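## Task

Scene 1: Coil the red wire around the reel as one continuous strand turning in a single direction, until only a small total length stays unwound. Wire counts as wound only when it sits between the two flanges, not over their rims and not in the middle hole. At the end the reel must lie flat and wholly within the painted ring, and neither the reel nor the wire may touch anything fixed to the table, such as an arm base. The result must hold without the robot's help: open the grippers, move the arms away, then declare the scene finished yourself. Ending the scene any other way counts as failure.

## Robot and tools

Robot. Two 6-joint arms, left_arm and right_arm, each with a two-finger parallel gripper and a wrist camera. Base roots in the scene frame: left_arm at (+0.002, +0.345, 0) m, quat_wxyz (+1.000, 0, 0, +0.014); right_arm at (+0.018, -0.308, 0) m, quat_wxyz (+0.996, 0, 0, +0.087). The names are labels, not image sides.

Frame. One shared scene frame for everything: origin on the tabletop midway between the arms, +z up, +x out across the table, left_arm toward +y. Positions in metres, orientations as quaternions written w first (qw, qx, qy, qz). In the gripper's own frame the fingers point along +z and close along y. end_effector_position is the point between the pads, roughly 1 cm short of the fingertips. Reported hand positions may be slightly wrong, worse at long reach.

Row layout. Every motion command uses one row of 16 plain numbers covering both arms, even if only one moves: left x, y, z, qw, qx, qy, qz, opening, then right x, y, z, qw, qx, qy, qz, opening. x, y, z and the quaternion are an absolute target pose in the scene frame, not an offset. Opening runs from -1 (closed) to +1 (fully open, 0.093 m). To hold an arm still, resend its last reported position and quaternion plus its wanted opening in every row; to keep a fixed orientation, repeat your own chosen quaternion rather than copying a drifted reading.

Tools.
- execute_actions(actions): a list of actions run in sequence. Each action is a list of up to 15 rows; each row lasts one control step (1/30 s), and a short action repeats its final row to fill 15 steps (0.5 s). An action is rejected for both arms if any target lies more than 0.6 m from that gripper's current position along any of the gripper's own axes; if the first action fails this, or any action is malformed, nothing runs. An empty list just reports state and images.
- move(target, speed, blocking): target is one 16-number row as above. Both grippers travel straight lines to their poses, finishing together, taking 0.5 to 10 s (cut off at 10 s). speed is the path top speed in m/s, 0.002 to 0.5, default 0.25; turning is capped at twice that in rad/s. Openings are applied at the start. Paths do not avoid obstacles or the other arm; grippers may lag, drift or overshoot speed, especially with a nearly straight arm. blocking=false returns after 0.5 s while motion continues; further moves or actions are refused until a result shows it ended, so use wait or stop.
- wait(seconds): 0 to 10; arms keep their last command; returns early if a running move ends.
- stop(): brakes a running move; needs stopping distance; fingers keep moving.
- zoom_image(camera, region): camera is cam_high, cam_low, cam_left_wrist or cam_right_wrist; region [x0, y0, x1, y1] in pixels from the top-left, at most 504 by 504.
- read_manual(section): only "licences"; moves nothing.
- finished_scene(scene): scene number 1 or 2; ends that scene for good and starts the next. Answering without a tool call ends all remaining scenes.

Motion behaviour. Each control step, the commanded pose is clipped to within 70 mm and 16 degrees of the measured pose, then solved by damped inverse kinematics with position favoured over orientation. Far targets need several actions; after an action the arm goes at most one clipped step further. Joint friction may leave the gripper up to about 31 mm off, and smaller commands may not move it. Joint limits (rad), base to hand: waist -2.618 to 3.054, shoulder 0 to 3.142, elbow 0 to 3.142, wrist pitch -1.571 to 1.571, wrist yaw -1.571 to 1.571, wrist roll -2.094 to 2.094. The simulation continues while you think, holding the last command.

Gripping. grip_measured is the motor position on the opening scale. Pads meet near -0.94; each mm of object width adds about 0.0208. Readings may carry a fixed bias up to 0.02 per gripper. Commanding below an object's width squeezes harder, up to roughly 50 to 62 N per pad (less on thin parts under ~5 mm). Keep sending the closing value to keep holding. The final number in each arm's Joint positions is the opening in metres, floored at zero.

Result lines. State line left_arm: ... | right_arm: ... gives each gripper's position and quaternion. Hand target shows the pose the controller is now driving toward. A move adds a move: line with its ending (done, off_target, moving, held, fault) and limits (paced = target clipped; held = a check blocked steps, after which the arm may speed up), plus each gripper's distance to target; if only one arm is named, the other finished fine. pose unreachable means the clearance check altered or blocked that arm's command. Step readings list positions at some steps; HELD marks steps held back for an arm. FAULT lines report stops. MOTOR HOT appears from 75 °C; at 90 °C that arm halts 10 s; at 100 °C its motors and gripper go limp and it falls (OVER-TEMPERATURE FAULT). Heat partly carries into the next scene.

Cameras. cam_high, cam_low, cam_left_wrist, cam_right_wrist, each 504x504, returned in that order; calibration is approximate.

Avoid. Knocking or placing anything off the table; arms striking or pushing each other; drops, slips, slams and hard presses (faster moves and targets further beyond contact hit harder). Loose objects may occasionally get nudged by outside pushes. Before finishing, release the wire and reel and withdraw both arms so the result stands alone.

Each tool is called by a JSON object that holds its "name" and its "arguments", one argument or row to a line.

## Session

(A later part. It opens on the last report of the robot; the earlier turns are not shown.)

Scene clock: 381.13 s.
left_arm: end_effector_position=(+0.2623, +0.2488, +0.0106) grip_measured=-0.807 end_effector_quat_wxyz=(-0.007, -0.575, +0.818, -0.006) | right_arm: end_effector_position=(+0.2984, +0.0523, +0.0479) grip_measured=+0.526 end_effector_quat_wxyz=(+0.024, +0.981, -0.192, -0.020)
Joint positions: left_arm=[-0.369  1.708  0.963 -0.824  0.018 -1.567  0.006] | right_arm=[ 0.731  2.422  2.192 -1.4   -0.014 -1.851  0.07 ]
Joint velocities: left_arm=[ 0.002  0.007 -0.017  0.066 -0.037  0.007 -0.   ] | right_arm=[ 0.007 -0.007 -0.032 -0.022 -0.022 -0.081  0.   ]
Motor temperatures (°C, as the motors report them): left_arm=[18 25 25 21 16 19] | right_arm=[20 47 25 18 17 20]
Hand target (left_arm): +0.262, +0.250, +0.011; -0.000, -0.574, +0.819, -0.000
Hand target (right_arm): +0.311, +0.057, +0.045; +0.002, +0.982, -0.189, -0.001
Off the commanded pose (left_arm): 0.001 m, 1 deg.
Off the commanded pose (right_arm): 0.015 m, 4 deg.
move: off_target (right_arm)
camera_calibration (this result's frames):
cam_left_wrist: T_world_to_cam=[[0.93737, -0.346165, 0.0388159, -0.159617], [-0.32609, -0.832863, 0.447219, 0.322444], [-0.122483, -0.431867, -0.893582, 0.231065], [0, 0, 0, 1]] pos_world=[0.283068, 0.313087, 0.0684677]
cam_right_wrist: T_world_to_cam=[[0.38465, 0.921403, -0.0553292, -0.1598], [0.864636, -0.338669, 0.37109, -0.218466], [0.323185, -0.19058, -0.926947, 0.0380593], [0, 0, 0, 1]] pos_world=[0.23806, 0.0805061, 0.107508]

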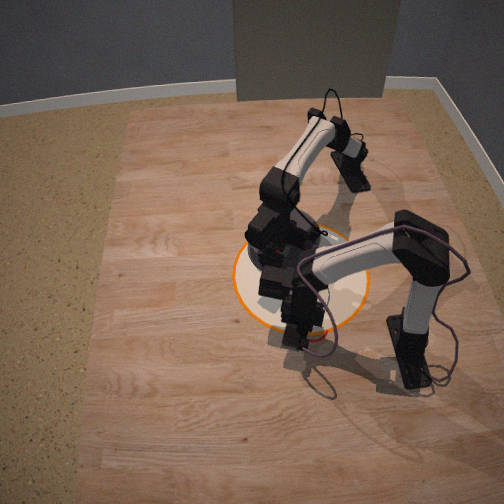

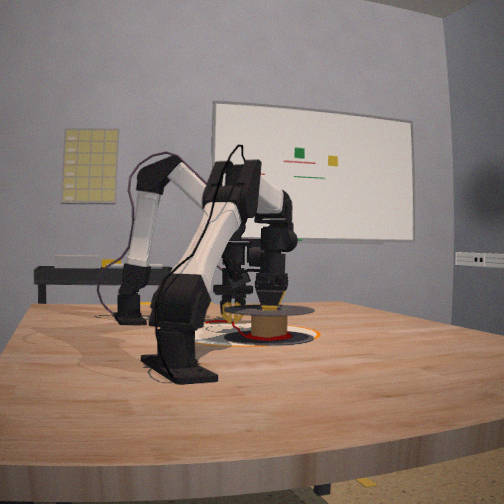

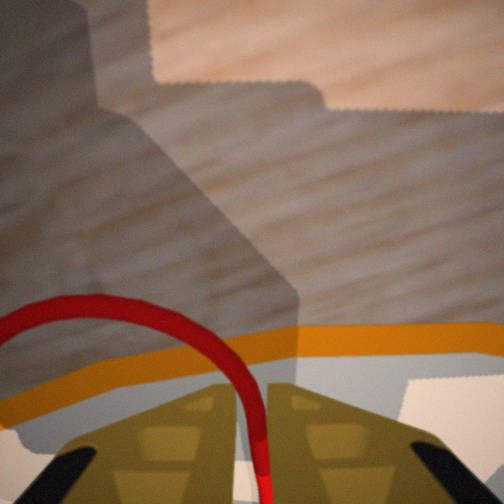

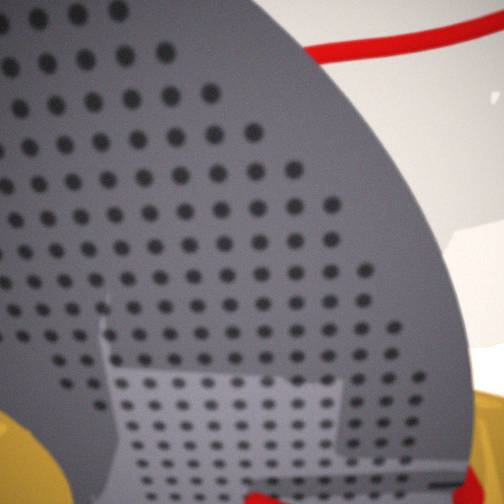

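{"name": "move", "arguments": {
  "target": [0.262,0.25,0.0106,0,0.574,-0.819,0,-0.81,0.2984,0.0523,0.048,0,-0.981,0.192,0,1.0],
  "speed": 0.15
}}

{"name": "move", "arguments": {
  "target": [0.262,0.25,0.0106,0,0.574,-0.819,0,-0.81,0.2984,0.048,0.10,0,-0.94,0.342,0,1.0],
  "speed": 0.4
}}

{"name": "move", "arguments": {
  "target": [0.262,0.25,0.0106,0,0.574,-0.819,0,-0.81,0.2984,0.03,0.105,0,0.1,0.995,0,1.0],
  "speed": 0.5
}}

Scene clock: 384.70 s.
left_arm: end_effector_position=(+0.2623, +0.2488, +0.0106) grip_measured=-0.807 end_effector_quat_wxyz=(-0.007, -0.575, +0.818, -0.006) | right_arm: end_effector_position=(+0.2989, +0.0524, +0.0460) grip_measured=+0.990 end_effector_quat_wxyz=(+0.003, +0.981, -0.192, -0.008)
Joint positions: left_arm=[-0.369  1.708  0.963 -0.824  0.018 -1.567  0.006] | right_arm=[ 0.731  2.361  2.078 -1.3   -0.011 -1.851  0.093]
Joint velocities: left_arm=[-0.007  0.007  0.002 -0.007 -0.007 -0.007 -0.   ] | right_arm=[ 0.012  0.007 -0.017  0.007 -0.022  0.095 -0.001]
Motor temperatures (°C, as the motors report them): left_arm=[18 25 25 21 16 19] | right_arm=[20 48 25 18 17 20]
Hand target (left_arm): +0.262, +0.250, +0.011; -0.000, -0.574, +0.819, -0.000
Hand target (right_arm): +0.298, +0.052, +0.048; +0.000, +0.981, -0.192, +0.000
Off the commanded pose (left_arm): 0.001 m, 1 deg.
Off the commanded pose (right_arm): 0.002 m, 1 deg.
move: done
camera_calibration (this result's frames):
cam_left_wrist: T_world_to_cam=[[0.93737, -0.346165, 0.0388159, -0.159617], [-0.32609, -0.832863, 0.447219, 0.322444], [-0.122483, -0.431867, -0.893582, 0.231065], [0, 0, 0, 1]] pos_world=[0.283068, 0.313087, 0.0684677]
cam_right_wrist: T_world_to_cam=[[0.385947, 0.922467, -0.0100156, -0.162661], [0.852707, -0.352575, 0.385463, -0.214559], [0.352046, -0.157309, -0.922669, 0.0255643], [0, 0, 0, 1]] pos_world=[0.236735, 0.0784227, 0.104663]

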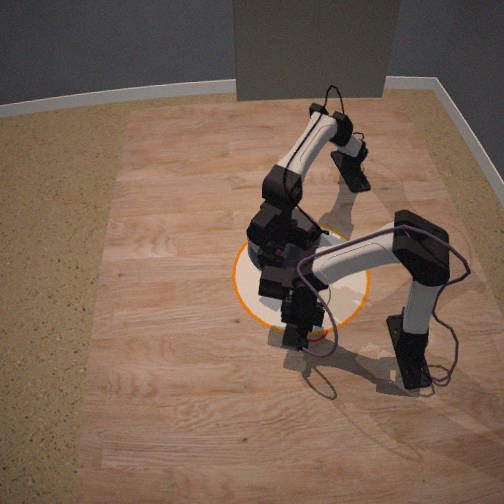

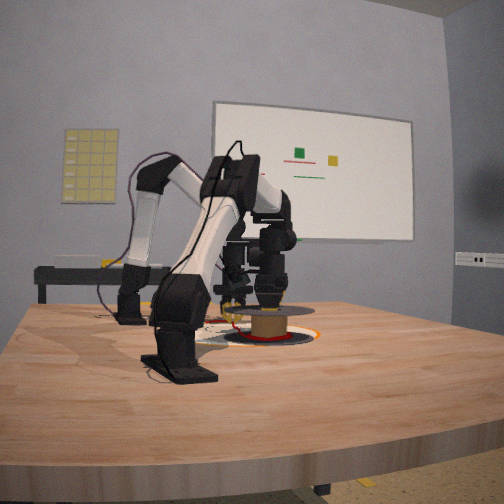

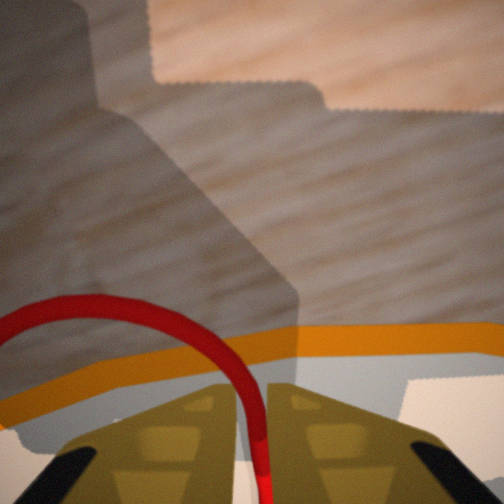

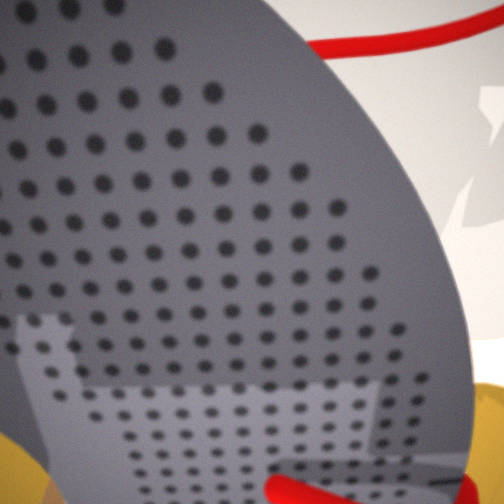

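Scene clock: 385.83 s.
left_arm: end_effector_position=(+0.2623, +0.2488, +0.0106) grip_measured=-0.807 end_effector_quat_wxyz=(-0.007, -0.575, +0.818, -0.006) | right_arm: end_effector_position=(+0.2971, +0.0501, +0.0980) grip_measured=+0.990 end_effector_quat_wxyz=(-0.004, +0.941, -0.338, -0.005)
Joint positions: left_arm=[-0.369  1.708  0.963 -0.824  0.018 -1.567  0.006] | right_arm=[ 0.731  2.338  2.245 -1.474 -0.011 -1.546  0.093]
Joint velocities: left_arm=[-0.007 -0.017 -0.032  0.007 -0.037  0.007  0.001] | right_arm=[ 0.007 -0.022  0.002 -0.095  0.007 -0.022  0.   ]
Motor temperatures (°C, as the motors report them): left_arm=[18 25 25 21 16 19] | right_arm=[20 48 25 18 17 20]
Hand target (left_arm): +0.262, +0.250, +0.011; -0.000, -0.574, +0.819, -0.000
Hand target (right_arm): +0.299, +0.049, +0.100; -0.000, +0.940, -0.342, +0.000
Off the commanded pose (left_arm): 0.001 m, 1 deg.
Off the commanded pose (right_arm): 0.003 m, 1 deg.
move: done
camera_calibration (this result's frames):
cam_left_wrist: T_world_to_cam=[[0.93737, -0.346165, 0.0388159, -0.159617], [-0.32609, -0.832863, 0.447219, 0.322444], [-0.122483, -0.431867, -0.893582, 0.231065], [0, 0, 0, 1]] pos_world=[0.283068, 0.313087, 0.0684677]
cam_right_wrist: T_world_to_cam=[[0.644726, 0.764411, 0.00215231, -0.229518], [0.703988, -0.594856, 0.388004, -0.177806], [0.297875, -0.248641, -0.921655, 0.0943977], [0, 0, 0, 1]] pos_world=[0.245031, 0.0931478, 0.156486]

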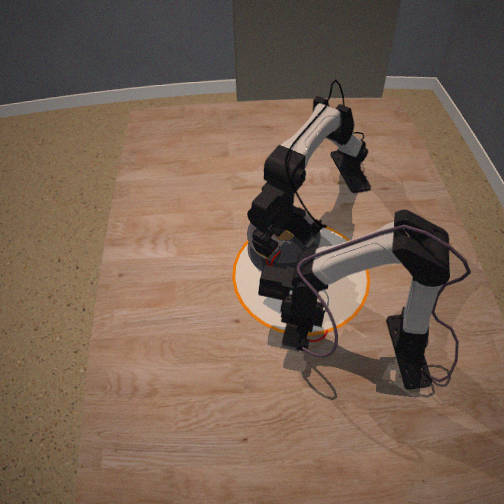

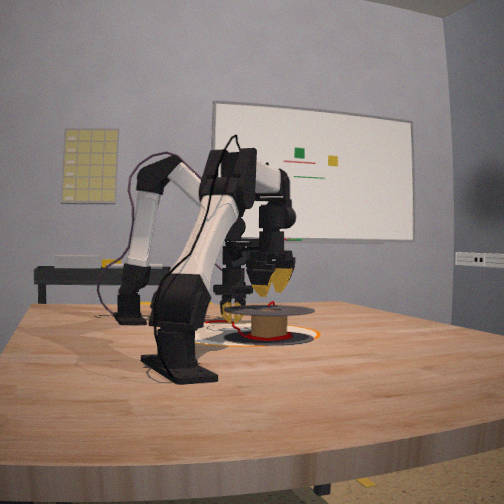

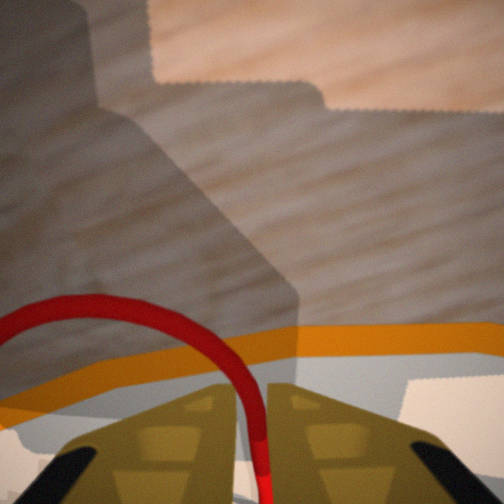

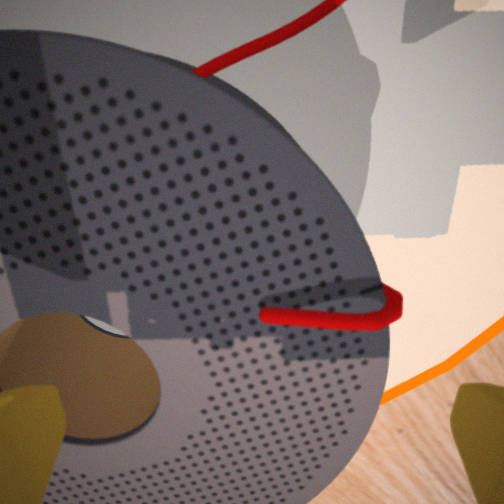

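Scene clock: 389.23 s.
left_arm: end_effector_position=(+0.2623, +0.2488, +0.0106) grip_measured=-0.807 end_effector_quat_wxyz=(-0.007, -0.575, +0.818, -0.006) | right_arm: end_effector_position=(+0.2945, +0.0343, +0.1033) grip_measured=+0.990 end_effector_quat_wxyz=(-0.008, +0.092, +0.996, -0.002)
Joint positions: left_arm=[-0.369  1.708  0.963 -0.824  0.018 -1.567  0.006] | right_arm=[ 0.714  2.283  2.171 -1.471 -0.011  1.072  0.093]
Joint velocities: left_arm=[ 0.007 -0.007 -0.002  0.007  0.007  0.037 -0.   ] | right_arm=[ 0.007 -0.012  0.002  0.022 -0.022 -0.11   0.   ]
Motor temperatures (°C, as the motors report them): left_arm=[18 25 25 21 16 19] | right_arm=[20 48 25 18 17 20]
Hand target (left_arm): +0.262, +0.250, +0.011; -0.000, -0.574, +0.819, -0.000
Hand target (right_arm): +0.298, +0.030, +0.105; -0.001, +0.100, +0.995, +0.000
Off the commanded pose (left_arm): 0.001 m, 1 deg.
Off the commanded pose (right_arm): 0.006 m, 1 deg.
move: done
camera_calibration (this result's frames):
cam_left_wrist: T_world_to_cam=[[0.93737, -0.346165, 0.0388159, -0.159617], [-0.32609, -0.832863, 0.447219, 0.322444], [-0.122483, -0.431867, -0.893582, 0.231065], [0, 0, 0, 1]] pos_world=[0.283068, 0.313087, 0.0684677]
cam_right_wrist: T_world_to_cam=[[-0.193146, -0.981162, 0.00398717, 0.090679], [-0.893369, 0.177541, 0.412761, 0.25397], [-0.405693, 0.076161, -0.910831, 0.291138], [0, 0, 0, 1]] pos_world=[0.362516, 0.0217075, 0.159987]

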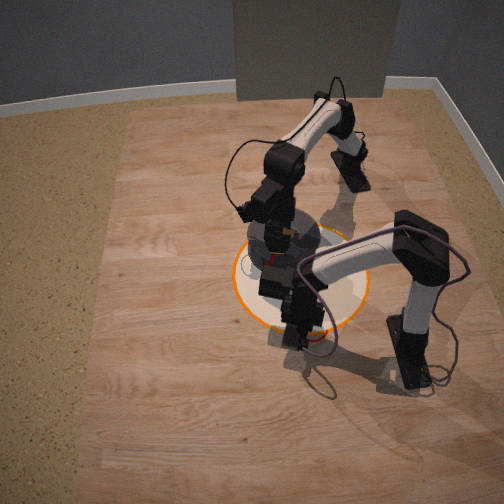

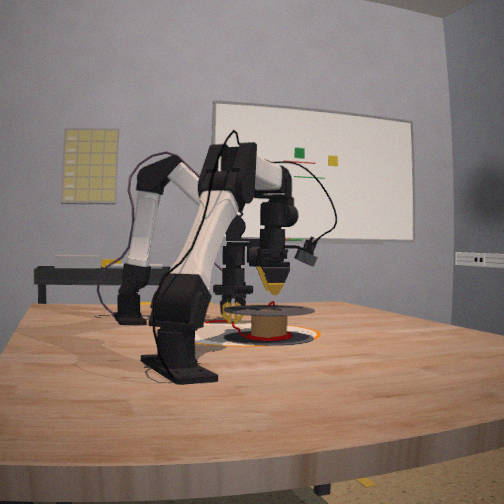

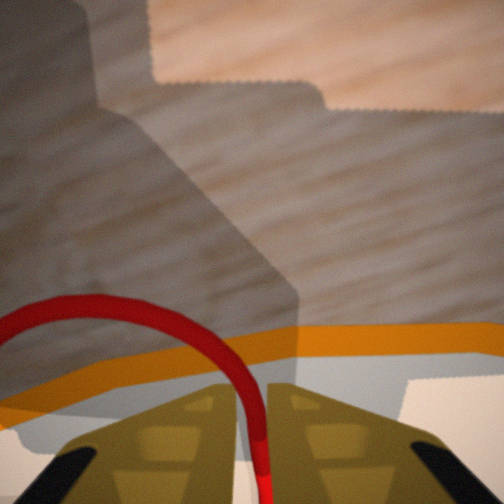

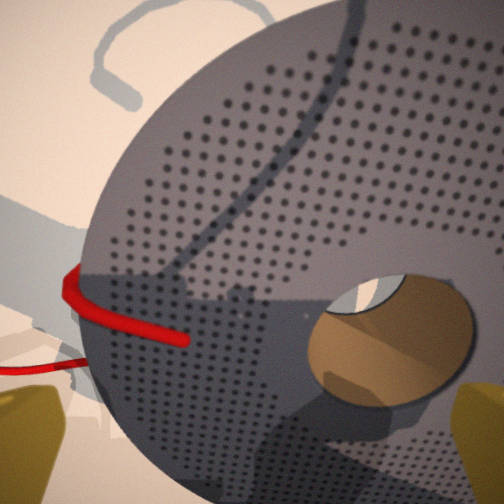

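{"name": "move", "arguments": {
  "target": [0.262,0.25,0.0106,0,0.574,-0.819,0,-0.81,0.301,0.056,0.095,0,0.191,0.982,0,1.0],
  "speed": 0.15
}}

Scene clock: 391.60 s.
left_arm: end_effector_position=(+0.2623, +0.2488, +0.0106) grip_measured=-0.807 end_effector_quat_wxyz=(-0.007, -0.575, +0.818, -0.006) | right_arm: end_effector_position=(+0.3025, +0.0546, +0.0970) grip_measured=+0.990 end_effector_quat_wxyz=(-0.002, +0.191, +0.981, +0.009)
Joint positions: left_arm=[-0.369  1.708  0.963 -0.824  0.018 -1.567  0.006] | right_arm=[ 0.728  2.365  2.288 -1.479 -0.011  1.287  0.093]
Joint velocities: left_arm=[-0.017 -0.007 -0.012  0.007  0.007 -0.022 -0.   ] | right_arm=[-0.012 -0.007  0.002 -0.007 -0.022  0.022 -0.   ]
Motor temperatures (°C, as the motors report them): left_arm=[18 26 25 21 16 19] | right_arm=[20 49 25 18 17 20]
Hand target (left_arm): +0.262, +0.250, +0.011; -0.000, -0.574, +0.819, -0.000
Hand target (right_arm): +0.301, +0.056, +0.094; +0.001, +0.191, +0.982, +0.000
Off the commanded pose (left_arm): 0.001 m, 1 deg.
Off the commanded pose (right_arm): 0.003 m, 1 deg.
move: done
camera_calibration (this result's frames):
cam_left_wrist: T_world_to_cam=[[0.93737, -0.346165, 0.0388159, -0.159617], [-0.32609, -0.832863, 0.447219, 0.322444], [-0.122483, -0.431867, -0.893582, 0.231065], [0, 0, 0, 1]] pos_world=[0.283068, 0.313087, 0.0684677]
cam_right_wrist: T_world_to_cam=[[-0.385069, -0.922716, -0.0177773, 0.169196], [-0.846548, 0.34548, 0.404969, 0.237486], [-0.367529, 0.17099, -0.914158, 0.27068], [0, 0, 0, 1]] pos_world=[0.365679, 0.0277893, 0.154278]

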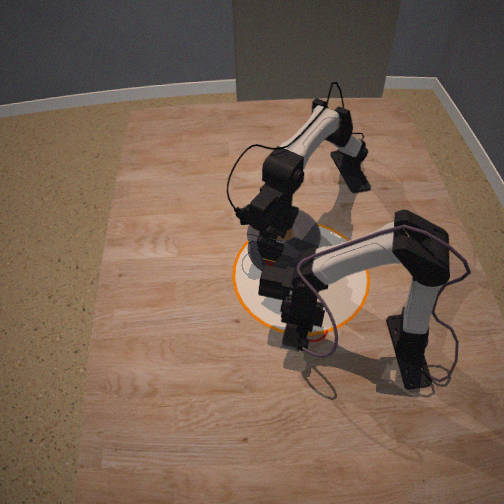

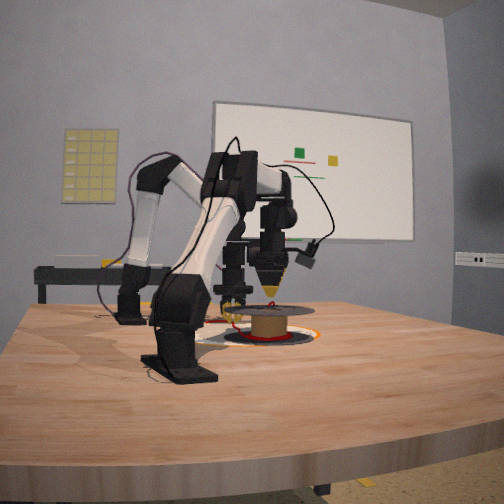

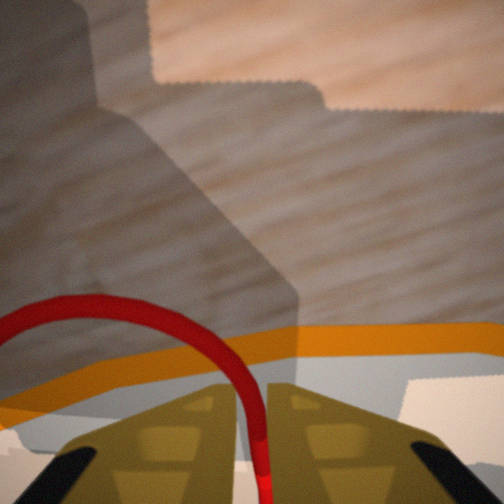

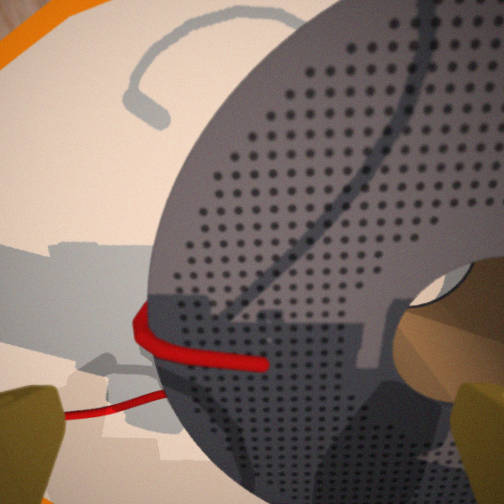

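{"name": "move", "arguments": {
  "target": [0.262,0.25,0.0106,0,0.574,-0.819,0,-0.81,0.302,0.055,0.036,0,0.191,0.982,0,1.0],
  "speed": 0.12
}}

{"name": "move", "arguments": {
  "target": [0.262,0.25,0.0106,0,0.574,-0.819,0,-0.81,0.302,0.055,0.047,0,0.191,0.982,0,0.5],
  "speed": 0.12
}}

Scene clock: 393.17 s.
left_arm: end_effector_position=(+0.2623, +0.2488, +0.0106) grip_measured=-0.807 end_effector_quat_wxyz=(-0.007, -0.575, +0.818, -0.006) | right_arm: end_effector_position=(+0.3024, +0.0546, +0.0415) grip_measured=+0.990 end_effector_quat_wxyz=(-0.004, +0.193, +0.981, +0.004)
Joint positions: left_arm=[-0.369  1.708  0.963 -0.824  0.018 -1.567  0.006] | right_arm=[ 0.728  2.363  2.063 -1.268 -0.011  1.29   0.093]
Joint velocities: left_arm=[-0.012 -0.027  0.017 -0.066  0.022  0.022 -0.002] | right_arm=[-0.002  0.007 -0.007 -0.037 -0.007 -0.051  0.   ]
Motor temperatures (°C, as the motors report them): left_arm=[18 26 25 21 16 19] | right_arm=[20 49 25 18 17 20]
Hand target (left_arm): +0.262, +0.250, +0.011; -0.000, -0.574, +0.819, -0.000
Hand target (right_arm): +0.301, +0.054, +0.036; -0.000, +0.191, +0.982, -0.000
Off the commanded pose (left_arm): 0.001 m, 1 deg.
Off the commanded pose (right_arm): 0.006 m, 1 deg.
move: done
camera_calibration (this result's frames):
cam_left_wrist: T_world_to_cam=[[0.93737, -0.346165, 0.0388159, -0.159617], [-0.32609, -0.832863, 0.447219, 0.322444], [-0.122483, -0.431867, -0.893582, 0.231065], [0, 0, 0, 1]] pos_world=[0.283068, 0.313087, 0.0684677]
cam_right_wrist: T_world_to_cam=[[-0.387616, -0.921791, -0.00746682, 0.168379], [-0.842912, 0.351145, 0.407672, 0.258409], [-0.373166, 0.164314, -0.913098, 0.221957], [0, 0, 0, 1]] pos_world=[0.365909, 0.0280004, 0.0985798]

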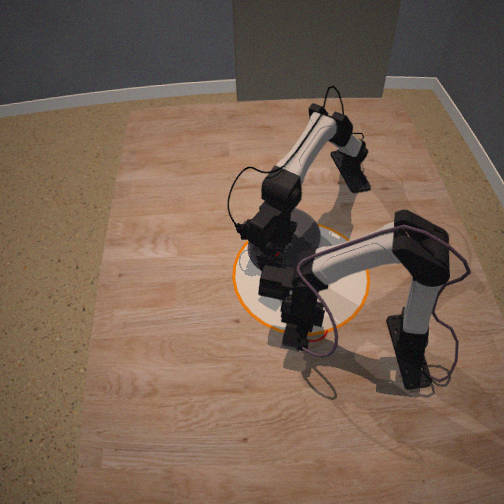

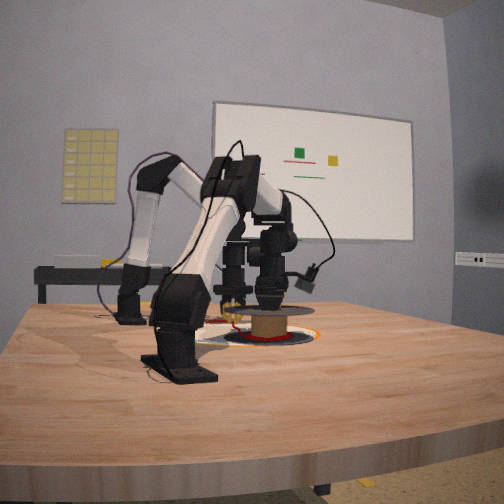

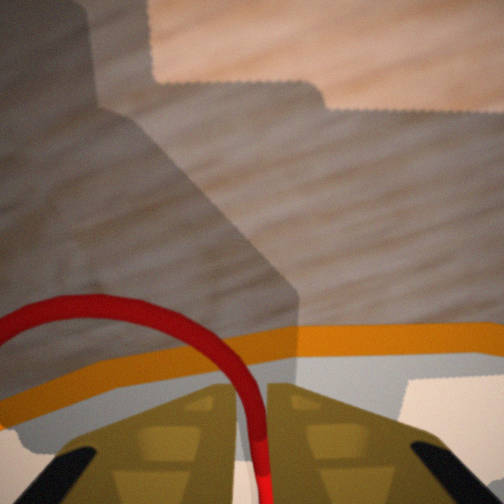

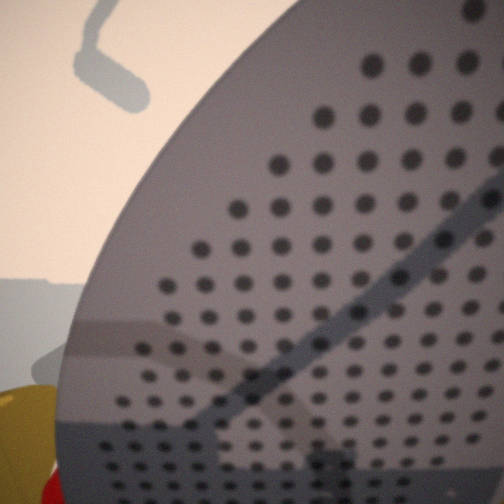

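Scene clock: 393.87 s.
left_arm: end_effector_position=(+0.2623, +0.2488, +0.0106) grip_measured=-0.807 end_effector_quat_wxyz=(-0.007, -0.575, +0.818, -0.006) | right_arm: end_effector_position=(+0.3012, +0.0523, +0.0415) grip_measured=+0.537 end_effector_quat_wxyz=(-0.005, +0.193, +0.981, -0.001)
Joint positions: left_arm=[-0.369  1.708  0.963 -0.824  0.018 -1.567  0.006] | right_arm=[ 0.728  2.363  2.063 -1.278 -0.009  1.29   0.071]
Joint velocities: left_arm=[ 0.017 -0.002  0.007  0.022  0.022 -0.037 -0.001] | right_arm=[-0.012 -0.007  0.012  0.037  0.007  0.022 -0.001]
Motor temperatures (°C, as the motors report them): left_arm=[18 26 25 21 16 19] | right_arm=[20 49 25 18 17 20]
Hand target (left_arm): +0.262, +0.250, +0.011; -0.000, -0.574, +0.819, -0.000
Hand target (right_arm): +0.302, +0.055, +0.047; +0.000, +0.191, +0.982, +0.000
Off the commanded pose (left_arm): 0.001 m, 1 deg.
Off the commanded pose (right_arm): 0.006 m, 1 deg.
move: done
camera_calibration (this result's frames):
cam_left_wrist: T_world_to_cam=[[0.93737, -0.346165, 0.0388159, -0.159617], [-0.32609, -0.832863, 0.447219, 0.322444], [-0.122483, -0.431867, -0.893582, 0.231065], [0, 0, 0, 1]] pos_world=[0.283068, 0.313087, 0.0684677]
cam_right_wrist: T_world_to_cam=[[-0.387972, -0.921666, 0.00317581, 0.165512], [-0.841029, 0.355434, 0.407845, 0.257389], [-0.377025, 0.155562, -0.913046, 0.223497], [0, 0, 0, 1]] pos_world=[0.364949, 0.0262944, 0.0985627]

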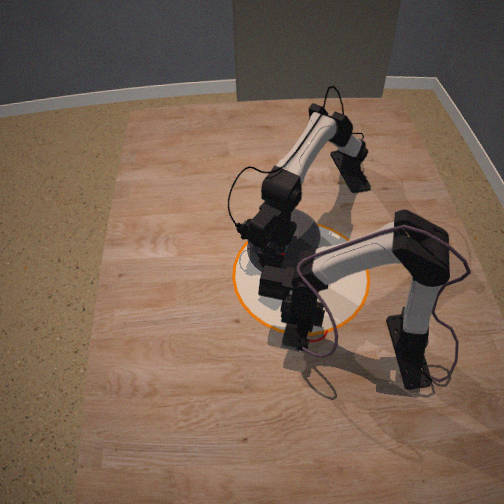

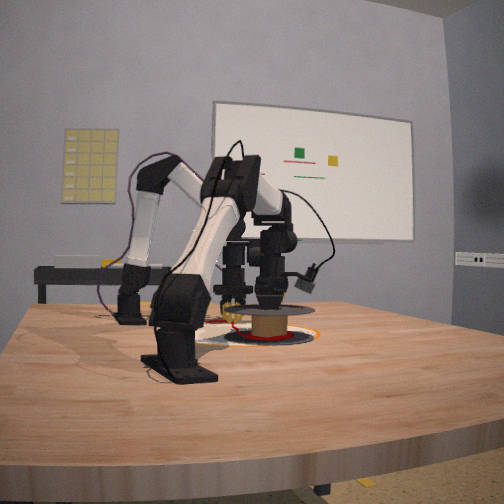

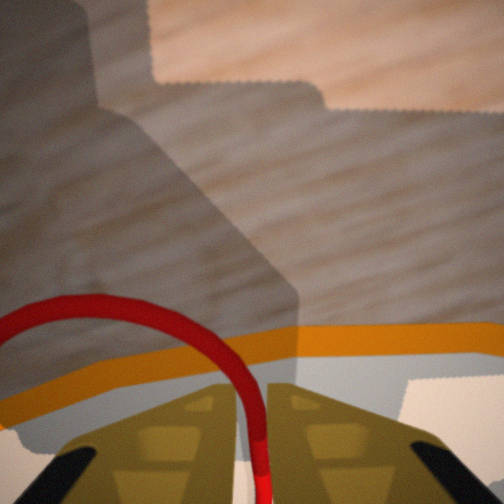

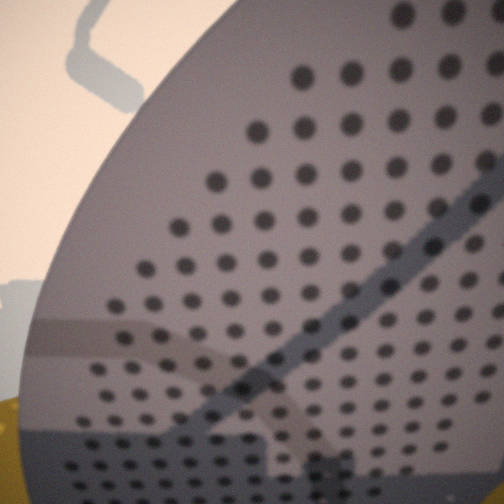

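{"name": "move", "arguments": {
  "target": [0.262,0.25,0.0106,0,0.574,-0.819,0,-0.81,0.2394,0.047,0.047,0,-0.326,0.946,0,0.5],
  "speed": 0.25
}}

Scene clock: 397.47 s.
left_arm: end_effector_position=(+0.2623, +0.2488, +0.0106) grip_measured=-0.807 end_effector_quat_wxyz=(-0.007, -0.575, +0.818, -0.006) | right_arm: end_effector_position=(+0.2420, +0.0480, +0.0403) grip_measured=+0.537 end_effector_quat_wxyz=(-0.009, -0.317, +0.948, -0.002)
Joint positions: left_arm=[-0.369  1.708  0.963 -0.824  0.018 -1.567  0.006] | right_arm=[ 0.833  2.201  1.786 -1.17  -0.008  0.361  0.071]
Joint velocities: left_arm=[-0.002 -0.002  0.002  0.066  0.007 -0.051  0.   ] | right_arm=[-0.007 -0.007 -0.012 -0.022 -0.022 -0.022 -0.001]
Motor temperatures (°C, as the motors report them): left_arm=[18 26 25 21 16 19] | right_arm=[20 49 25 18 17 20]
Hand target (left_arm): +0.262, +0.250, +0.011; -0.000, -0.574, +0.819, -0.000
Hand target (right_arm): +0.240, +0.046, +0.048; +0.001, -0.326, +0.945, -0.002
Off the commanded pose (left_arm): 0.001 m, 1 deg.
Off the commanded pose (right_arm): 0.007 m, 1 deg.
move: done
camera_calibration (this result's frames):
cam_left_wrist: T_world_to_cam=[[0.93737, -0.346165, 0.0388159, -0.159617], [-0.32609, -0.832863, 0.447219, 0.322444], [-0.122483, -0.431867, -0.893582, 0.231065], [0, 0, 0, 1]] pos_world=[0.283068, 0.313087, 0.0684677]
cam_right_wrist: T_world_to_cam=[[0.593709, -0.804673, -0.00334731, -0.104374], [-0.73154, -0.541474, 0.414312, 0.225881], [-0.335198, -0.243532, -0.910129, 0.209618], [0, 0, 0, 1]] pos_world=[0.297472, 0.0893703, 0.0968444]

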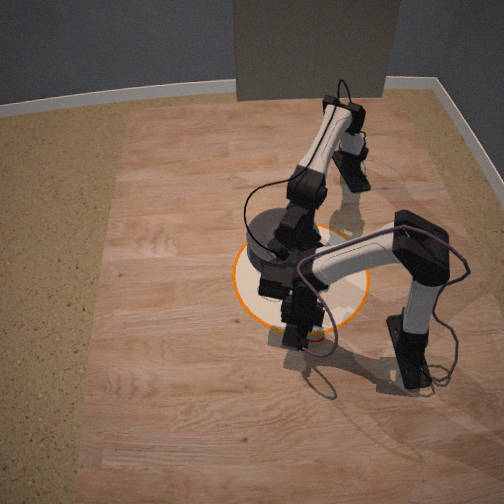

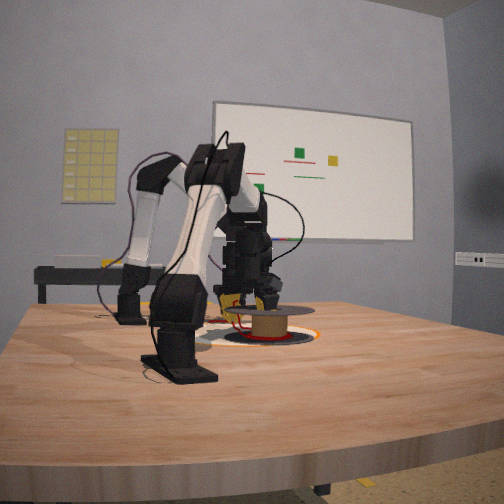

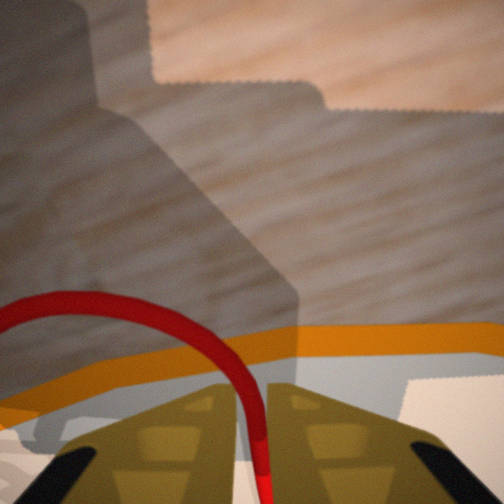

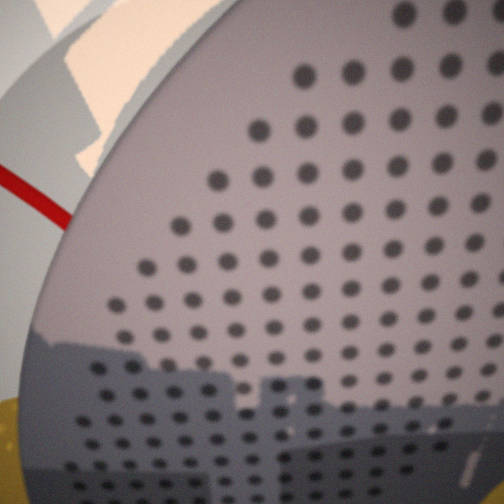

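{"name": "move", "arguments": {
  "target": [0.262,0.25,0.0106,0,0.574,-0.819,0,-0.81,0.2147,-0.0142,0.047,0,-0.755,0.656,0,0.5],
  "speed": 0.2
}}

{"name": "zoom_image", "arguments": {
  "camera": "cam_low",
  "region": [180, 260, 340, 360]
}}

Scene clock: 401.43 s.
left_arm: end_effector_position=(+0.2623, +0.2488, +0.0106) grip_measured=-0.807 end_effector_quat_wxyz=(-0.007, -0.575, +0.818, -0.006) | right_arm: end_effector_position=(+0.2092, -0.0121, +0.0414) grip_measured=+0.537 end_effector_quat_wxyz=(+0.017, +0.755, -0.655, -0.004)
Joint positions: left_arm=[-0.369  1.708  0.963 -0.824  0.018 -1.567  0.006] | right_arm=[ 0.819  1.954  1.414 -1.062 -0.012 -0.721  0.071]
Joint velocities: left_arm=[ 0.017 -0.017  0.012 -0.037  0.022 -0.066  0.001] | right_arm=[ 0.007 -0.002  0.007  0.037 -0.022 -0.051 -0.001]
Motor temperatures (°C, as the motors report them): left_arm=[18 26 25 21 16 19] | right_arm=[20 50 25 18 17 20]
Hand target (left_arm): +0.262, +0.250, +0.011; -0.000, -0.574, +0.819, -0.000
Hand target (right_arm): +0.215, -0.014, +0.048; +0.000, +0.755, -0.656, -0.000
Off the commanded pose (left_arm): 0.001 m, 1 deg.
Off the commanded pose (right_arm): 0.008 m, 2 deg.
move: done
camera_calibration (this result's frames):
cam_left_wrist: T_world_to_cam=[[0.93737, -0.346165, 0.0388159, -0.159617], [-0.32609, -0.832863, 0.447219, 0.322444], [-0.122483, -0.431867, -0.893582, 0.231065], [0, 0, 0, 1]] pos_world=[0.283068, 0.313087, 0.0684677]
cam_right_wrist: T_world_to_cam=[[0.990896, 0.131069, -0.0307487, -0.203841], [0.131999, -0.900954, 0.41335, -0.0160559], [0.0264744, -0.413645, -0.910053, 0.107324], [0, 0, 0, 1]] pos_world=[0.201263, 0.0566457, 0.0980391]

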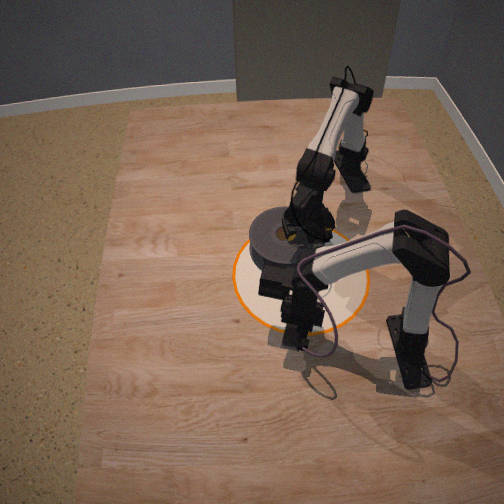

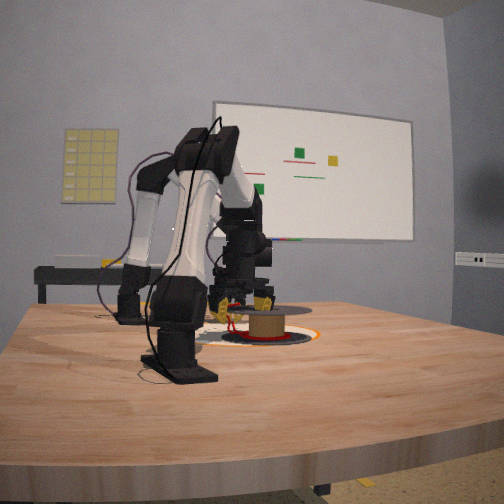

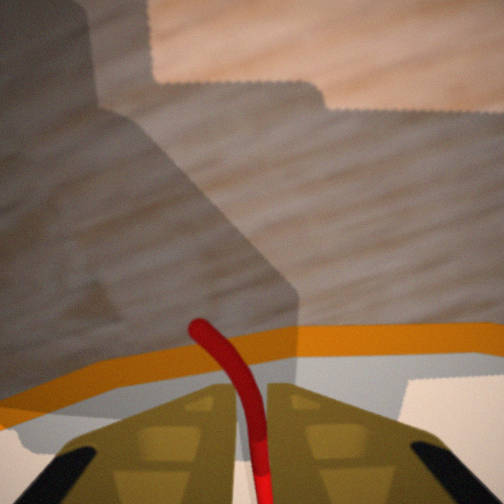

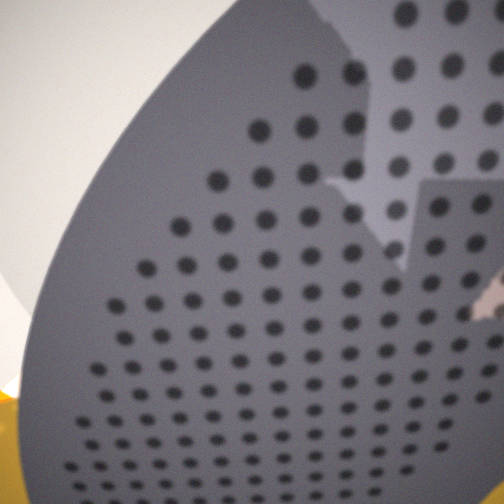

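Region (180, 260, 340, 360) of cam_low's 504x504 image, scaled by 3.150, with more detail than that image has; it fills the top 315 rows of this view, and the rest is white.

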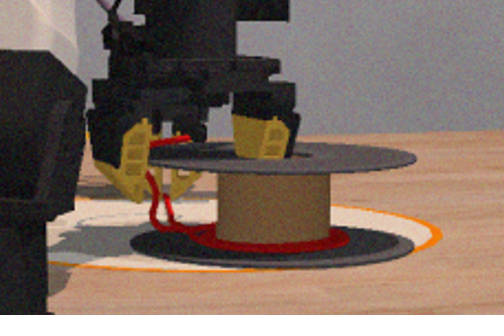

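{"name": "move", "arguments": {
  "target": [0.262,0.25,0.0106,0,0.574,-0.819,0,-1.0,0.2092,-0.0121,0.044,0,-0.755,0.656,0,0.5],
  "speed": 0.2
}}

{"name": "move", "arguments": {
  "target": [0.255,0.203,0.011,0,0.574,-0.819,0,-1.0,0.2503,-0.0662,0.047,0,-0.982,0.191,0,0.5],
  "speed": 0.2
}}

{"name": "zoom_image", "arguments": {
  "camera": "cam_low",
  "region": [180, 260, 340, 360]
}}

Scene clock: 404.33 s.
left_arm: end_effector_position=(+0.2623, +0.2488, +0.0106) grip_measured=-0.991 end_effector_quat_wxyz=(-0.007, -0.575, +0.818, -0.006) | right_arm: end_effector_position=(+0.2089, -0.0122, +0.0404) grip_measured=+0.537 end_effector_quat_wxyz=(+0.013, +0.755, -0.656, -0.005)
Joint positions: left_arm=[-0.369  1.708  0.963 -0.824  0.018 -1.567  0.   ] | right_arm=[ 0.819  1.948  1.401 -1.048 -0.012 -0.719  0.071]
Joint velocities: left_arm=[ 0.002  0.012  0.012  0.022 -0.051 -0.022  0.   ] | right_arm=[-0.007  0.017  0.012 -0.022 -0.022 -0.081 -0.001]
Motor temperatures (°C, as the motors report them): left_arm=[18 26 25 21 16 19] | right_arm=[20 50 25 18 17 20]
Hand target (left_arm): +0.262, +0.250, +0.011; -0.000, -0.574, +0.819, -0.000
Hand target (right_arm): +0.209, -0.012, +0.044; +0.000, +0.755, -0.656, +0.000
Off the commanded pose (left_arm): 0.001 m, 1 deg.
Off the commanded pose (right_arm): 0.004 m, 2 deg.
move: done
camera_calibration (this result's frames):
cam_left_wrist: T_world_to_cam=[[0.93737, -0.346165, 0.0388159, -0.159617], [-0.32609, -0.832863, 0.447219, 0.322444], [-0.122483, -0.431867, -0.893582, 0.231065], [0, 0, 0, 1]] pos_world=[0.283068, 0.313087, 0.0684677]
cam_right_wrist: T_world_to_cam=[[0.991243, 0.129343, -0.0265847, -0.203888], [0.128881, -0.903849, 0.407978, -0.0148836], [0.0287406, -0.407832, -0.912605, 0.106061], [0, 0, 0, 1]] pos_world=[0.200972, 0.0561738, 0.0974433]

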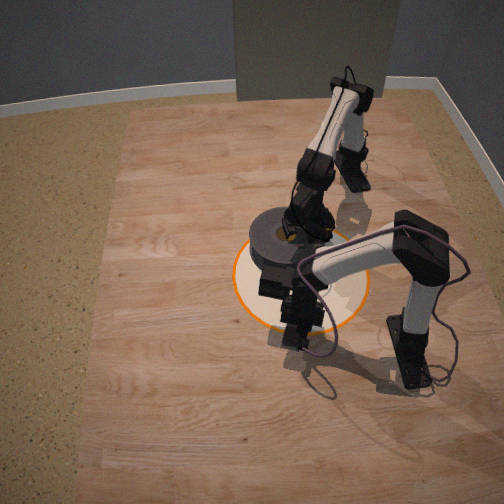

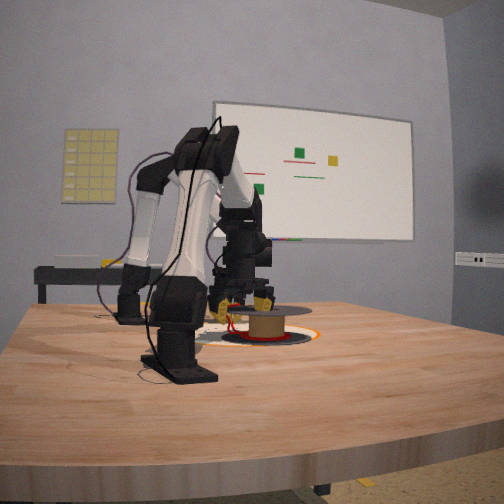

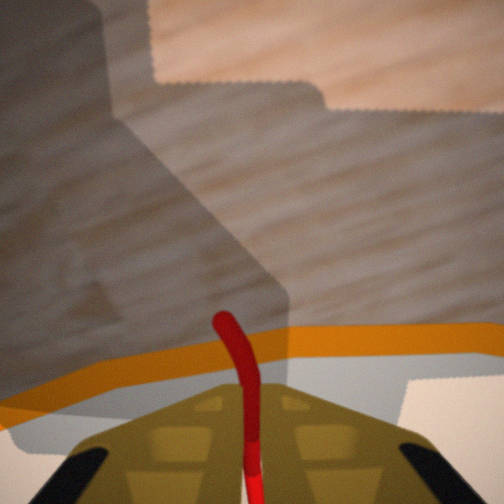

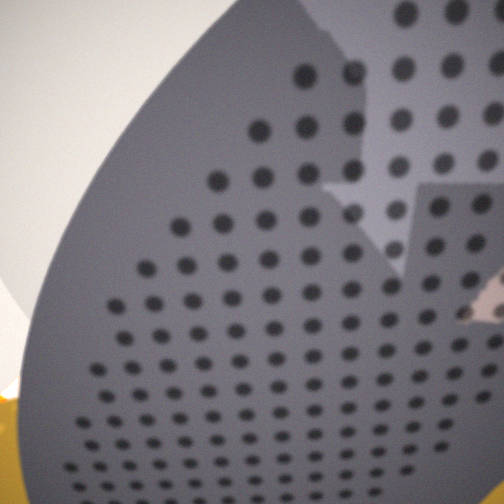

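Scene clock: 407.50 s.
left_arm: end_effector_position=(+0.2535, +0.2050, +0.0127) grip_measured=-0.991 end_effector_quat_wxyz=(+0.002, -0.574, +0.819, -0.007) | right_arm: end_effector_position=(+0.2457, -0.0618, +0.0408) grip_measured=+0.537 end_effector_quat_wxyz=(+0.008, +0.981, -0.191, -0.013)
Joint positions: left_arm=[-0.533  1.729  0.997 -0.824  0.003 -1.728  0.   ] | right_arm=[ 0.645  1.89   1.323 -1.031 -0.013 -1.939  0.071]
Joint velocities: left_arm=[-0.007  0.017 -0.002 -0.066 -0.066  0.022  0.   ] | right_arm=[-0.002 -0.002  0.012  0.051  0.007 -0.037  0.001]
Motor temperatures (°C, as the motors report them): left_arm=[18 26 25 21 16 19] | right_arm=[20 49 25 18 17 20]
Hand target (left_arm): +0.254, +0.204, +0.011; -0.000, -0.574, +0.819, +0.001
Hand target (right_arm): +0.250, -0.065, +0.047; -0.002, +0.982, -0.191, -0.003
Off the commanded pose (left_arm): 0.003 m, 1 deg.
Off the commanded pose (right_arm): 0.009 m, 2 deg.
move: done
camera_calibration (this result's frames):
cam_left_wrist: T_world_to_cam=[[0.935614, -0.349277, 0.0513148, -0.165697], [-0.335734, -0.835401, 0.435186, 0.285217], [-0.109132, -0.424394, -0.898877, 0.208114], [0, 0, 0, 1]] pos_world=[0.273497, 0.268719, 0.0714493]
cam_right_wrist: T_world_to_cam=[[0.384048, 0.923043, -0.0223499, -0.0358719], [0.857935, -0.347803, 0.378126, -0.20816], [0.341253, -0.164393, -0.925484, 0.0239278], [0, 0, 0, 1]] pos_world=[0.184199, -0.0353539, 0.100054]

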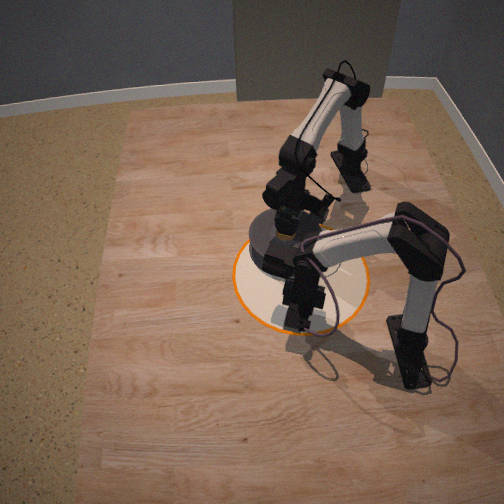

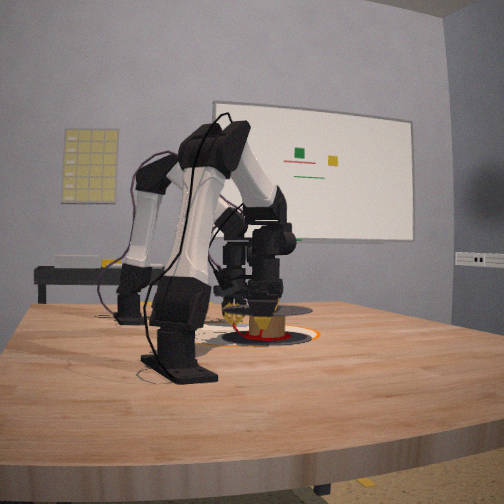

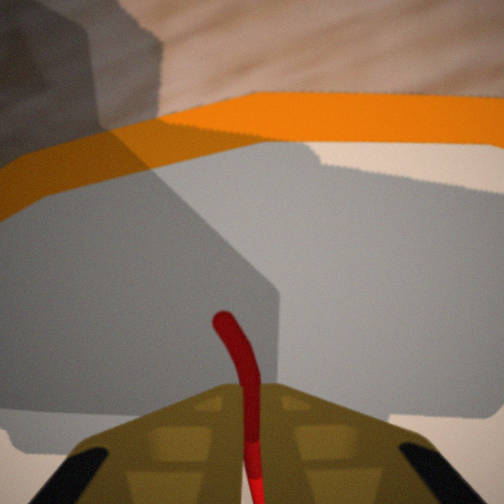

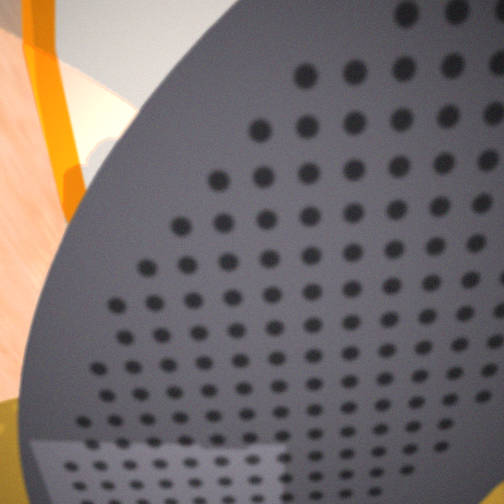

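Region (180, 260, 340, 360) of cam_low's 504x504 image, scaled by 3.150, with more detail than that image has; it fills the top 315 rows of this view, and the rest is white.

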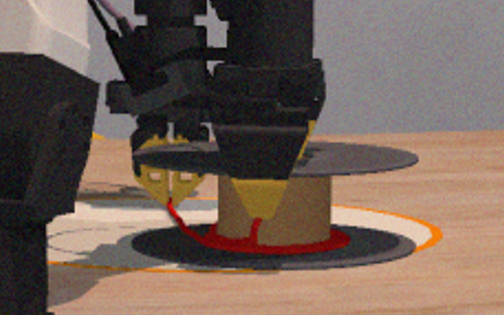

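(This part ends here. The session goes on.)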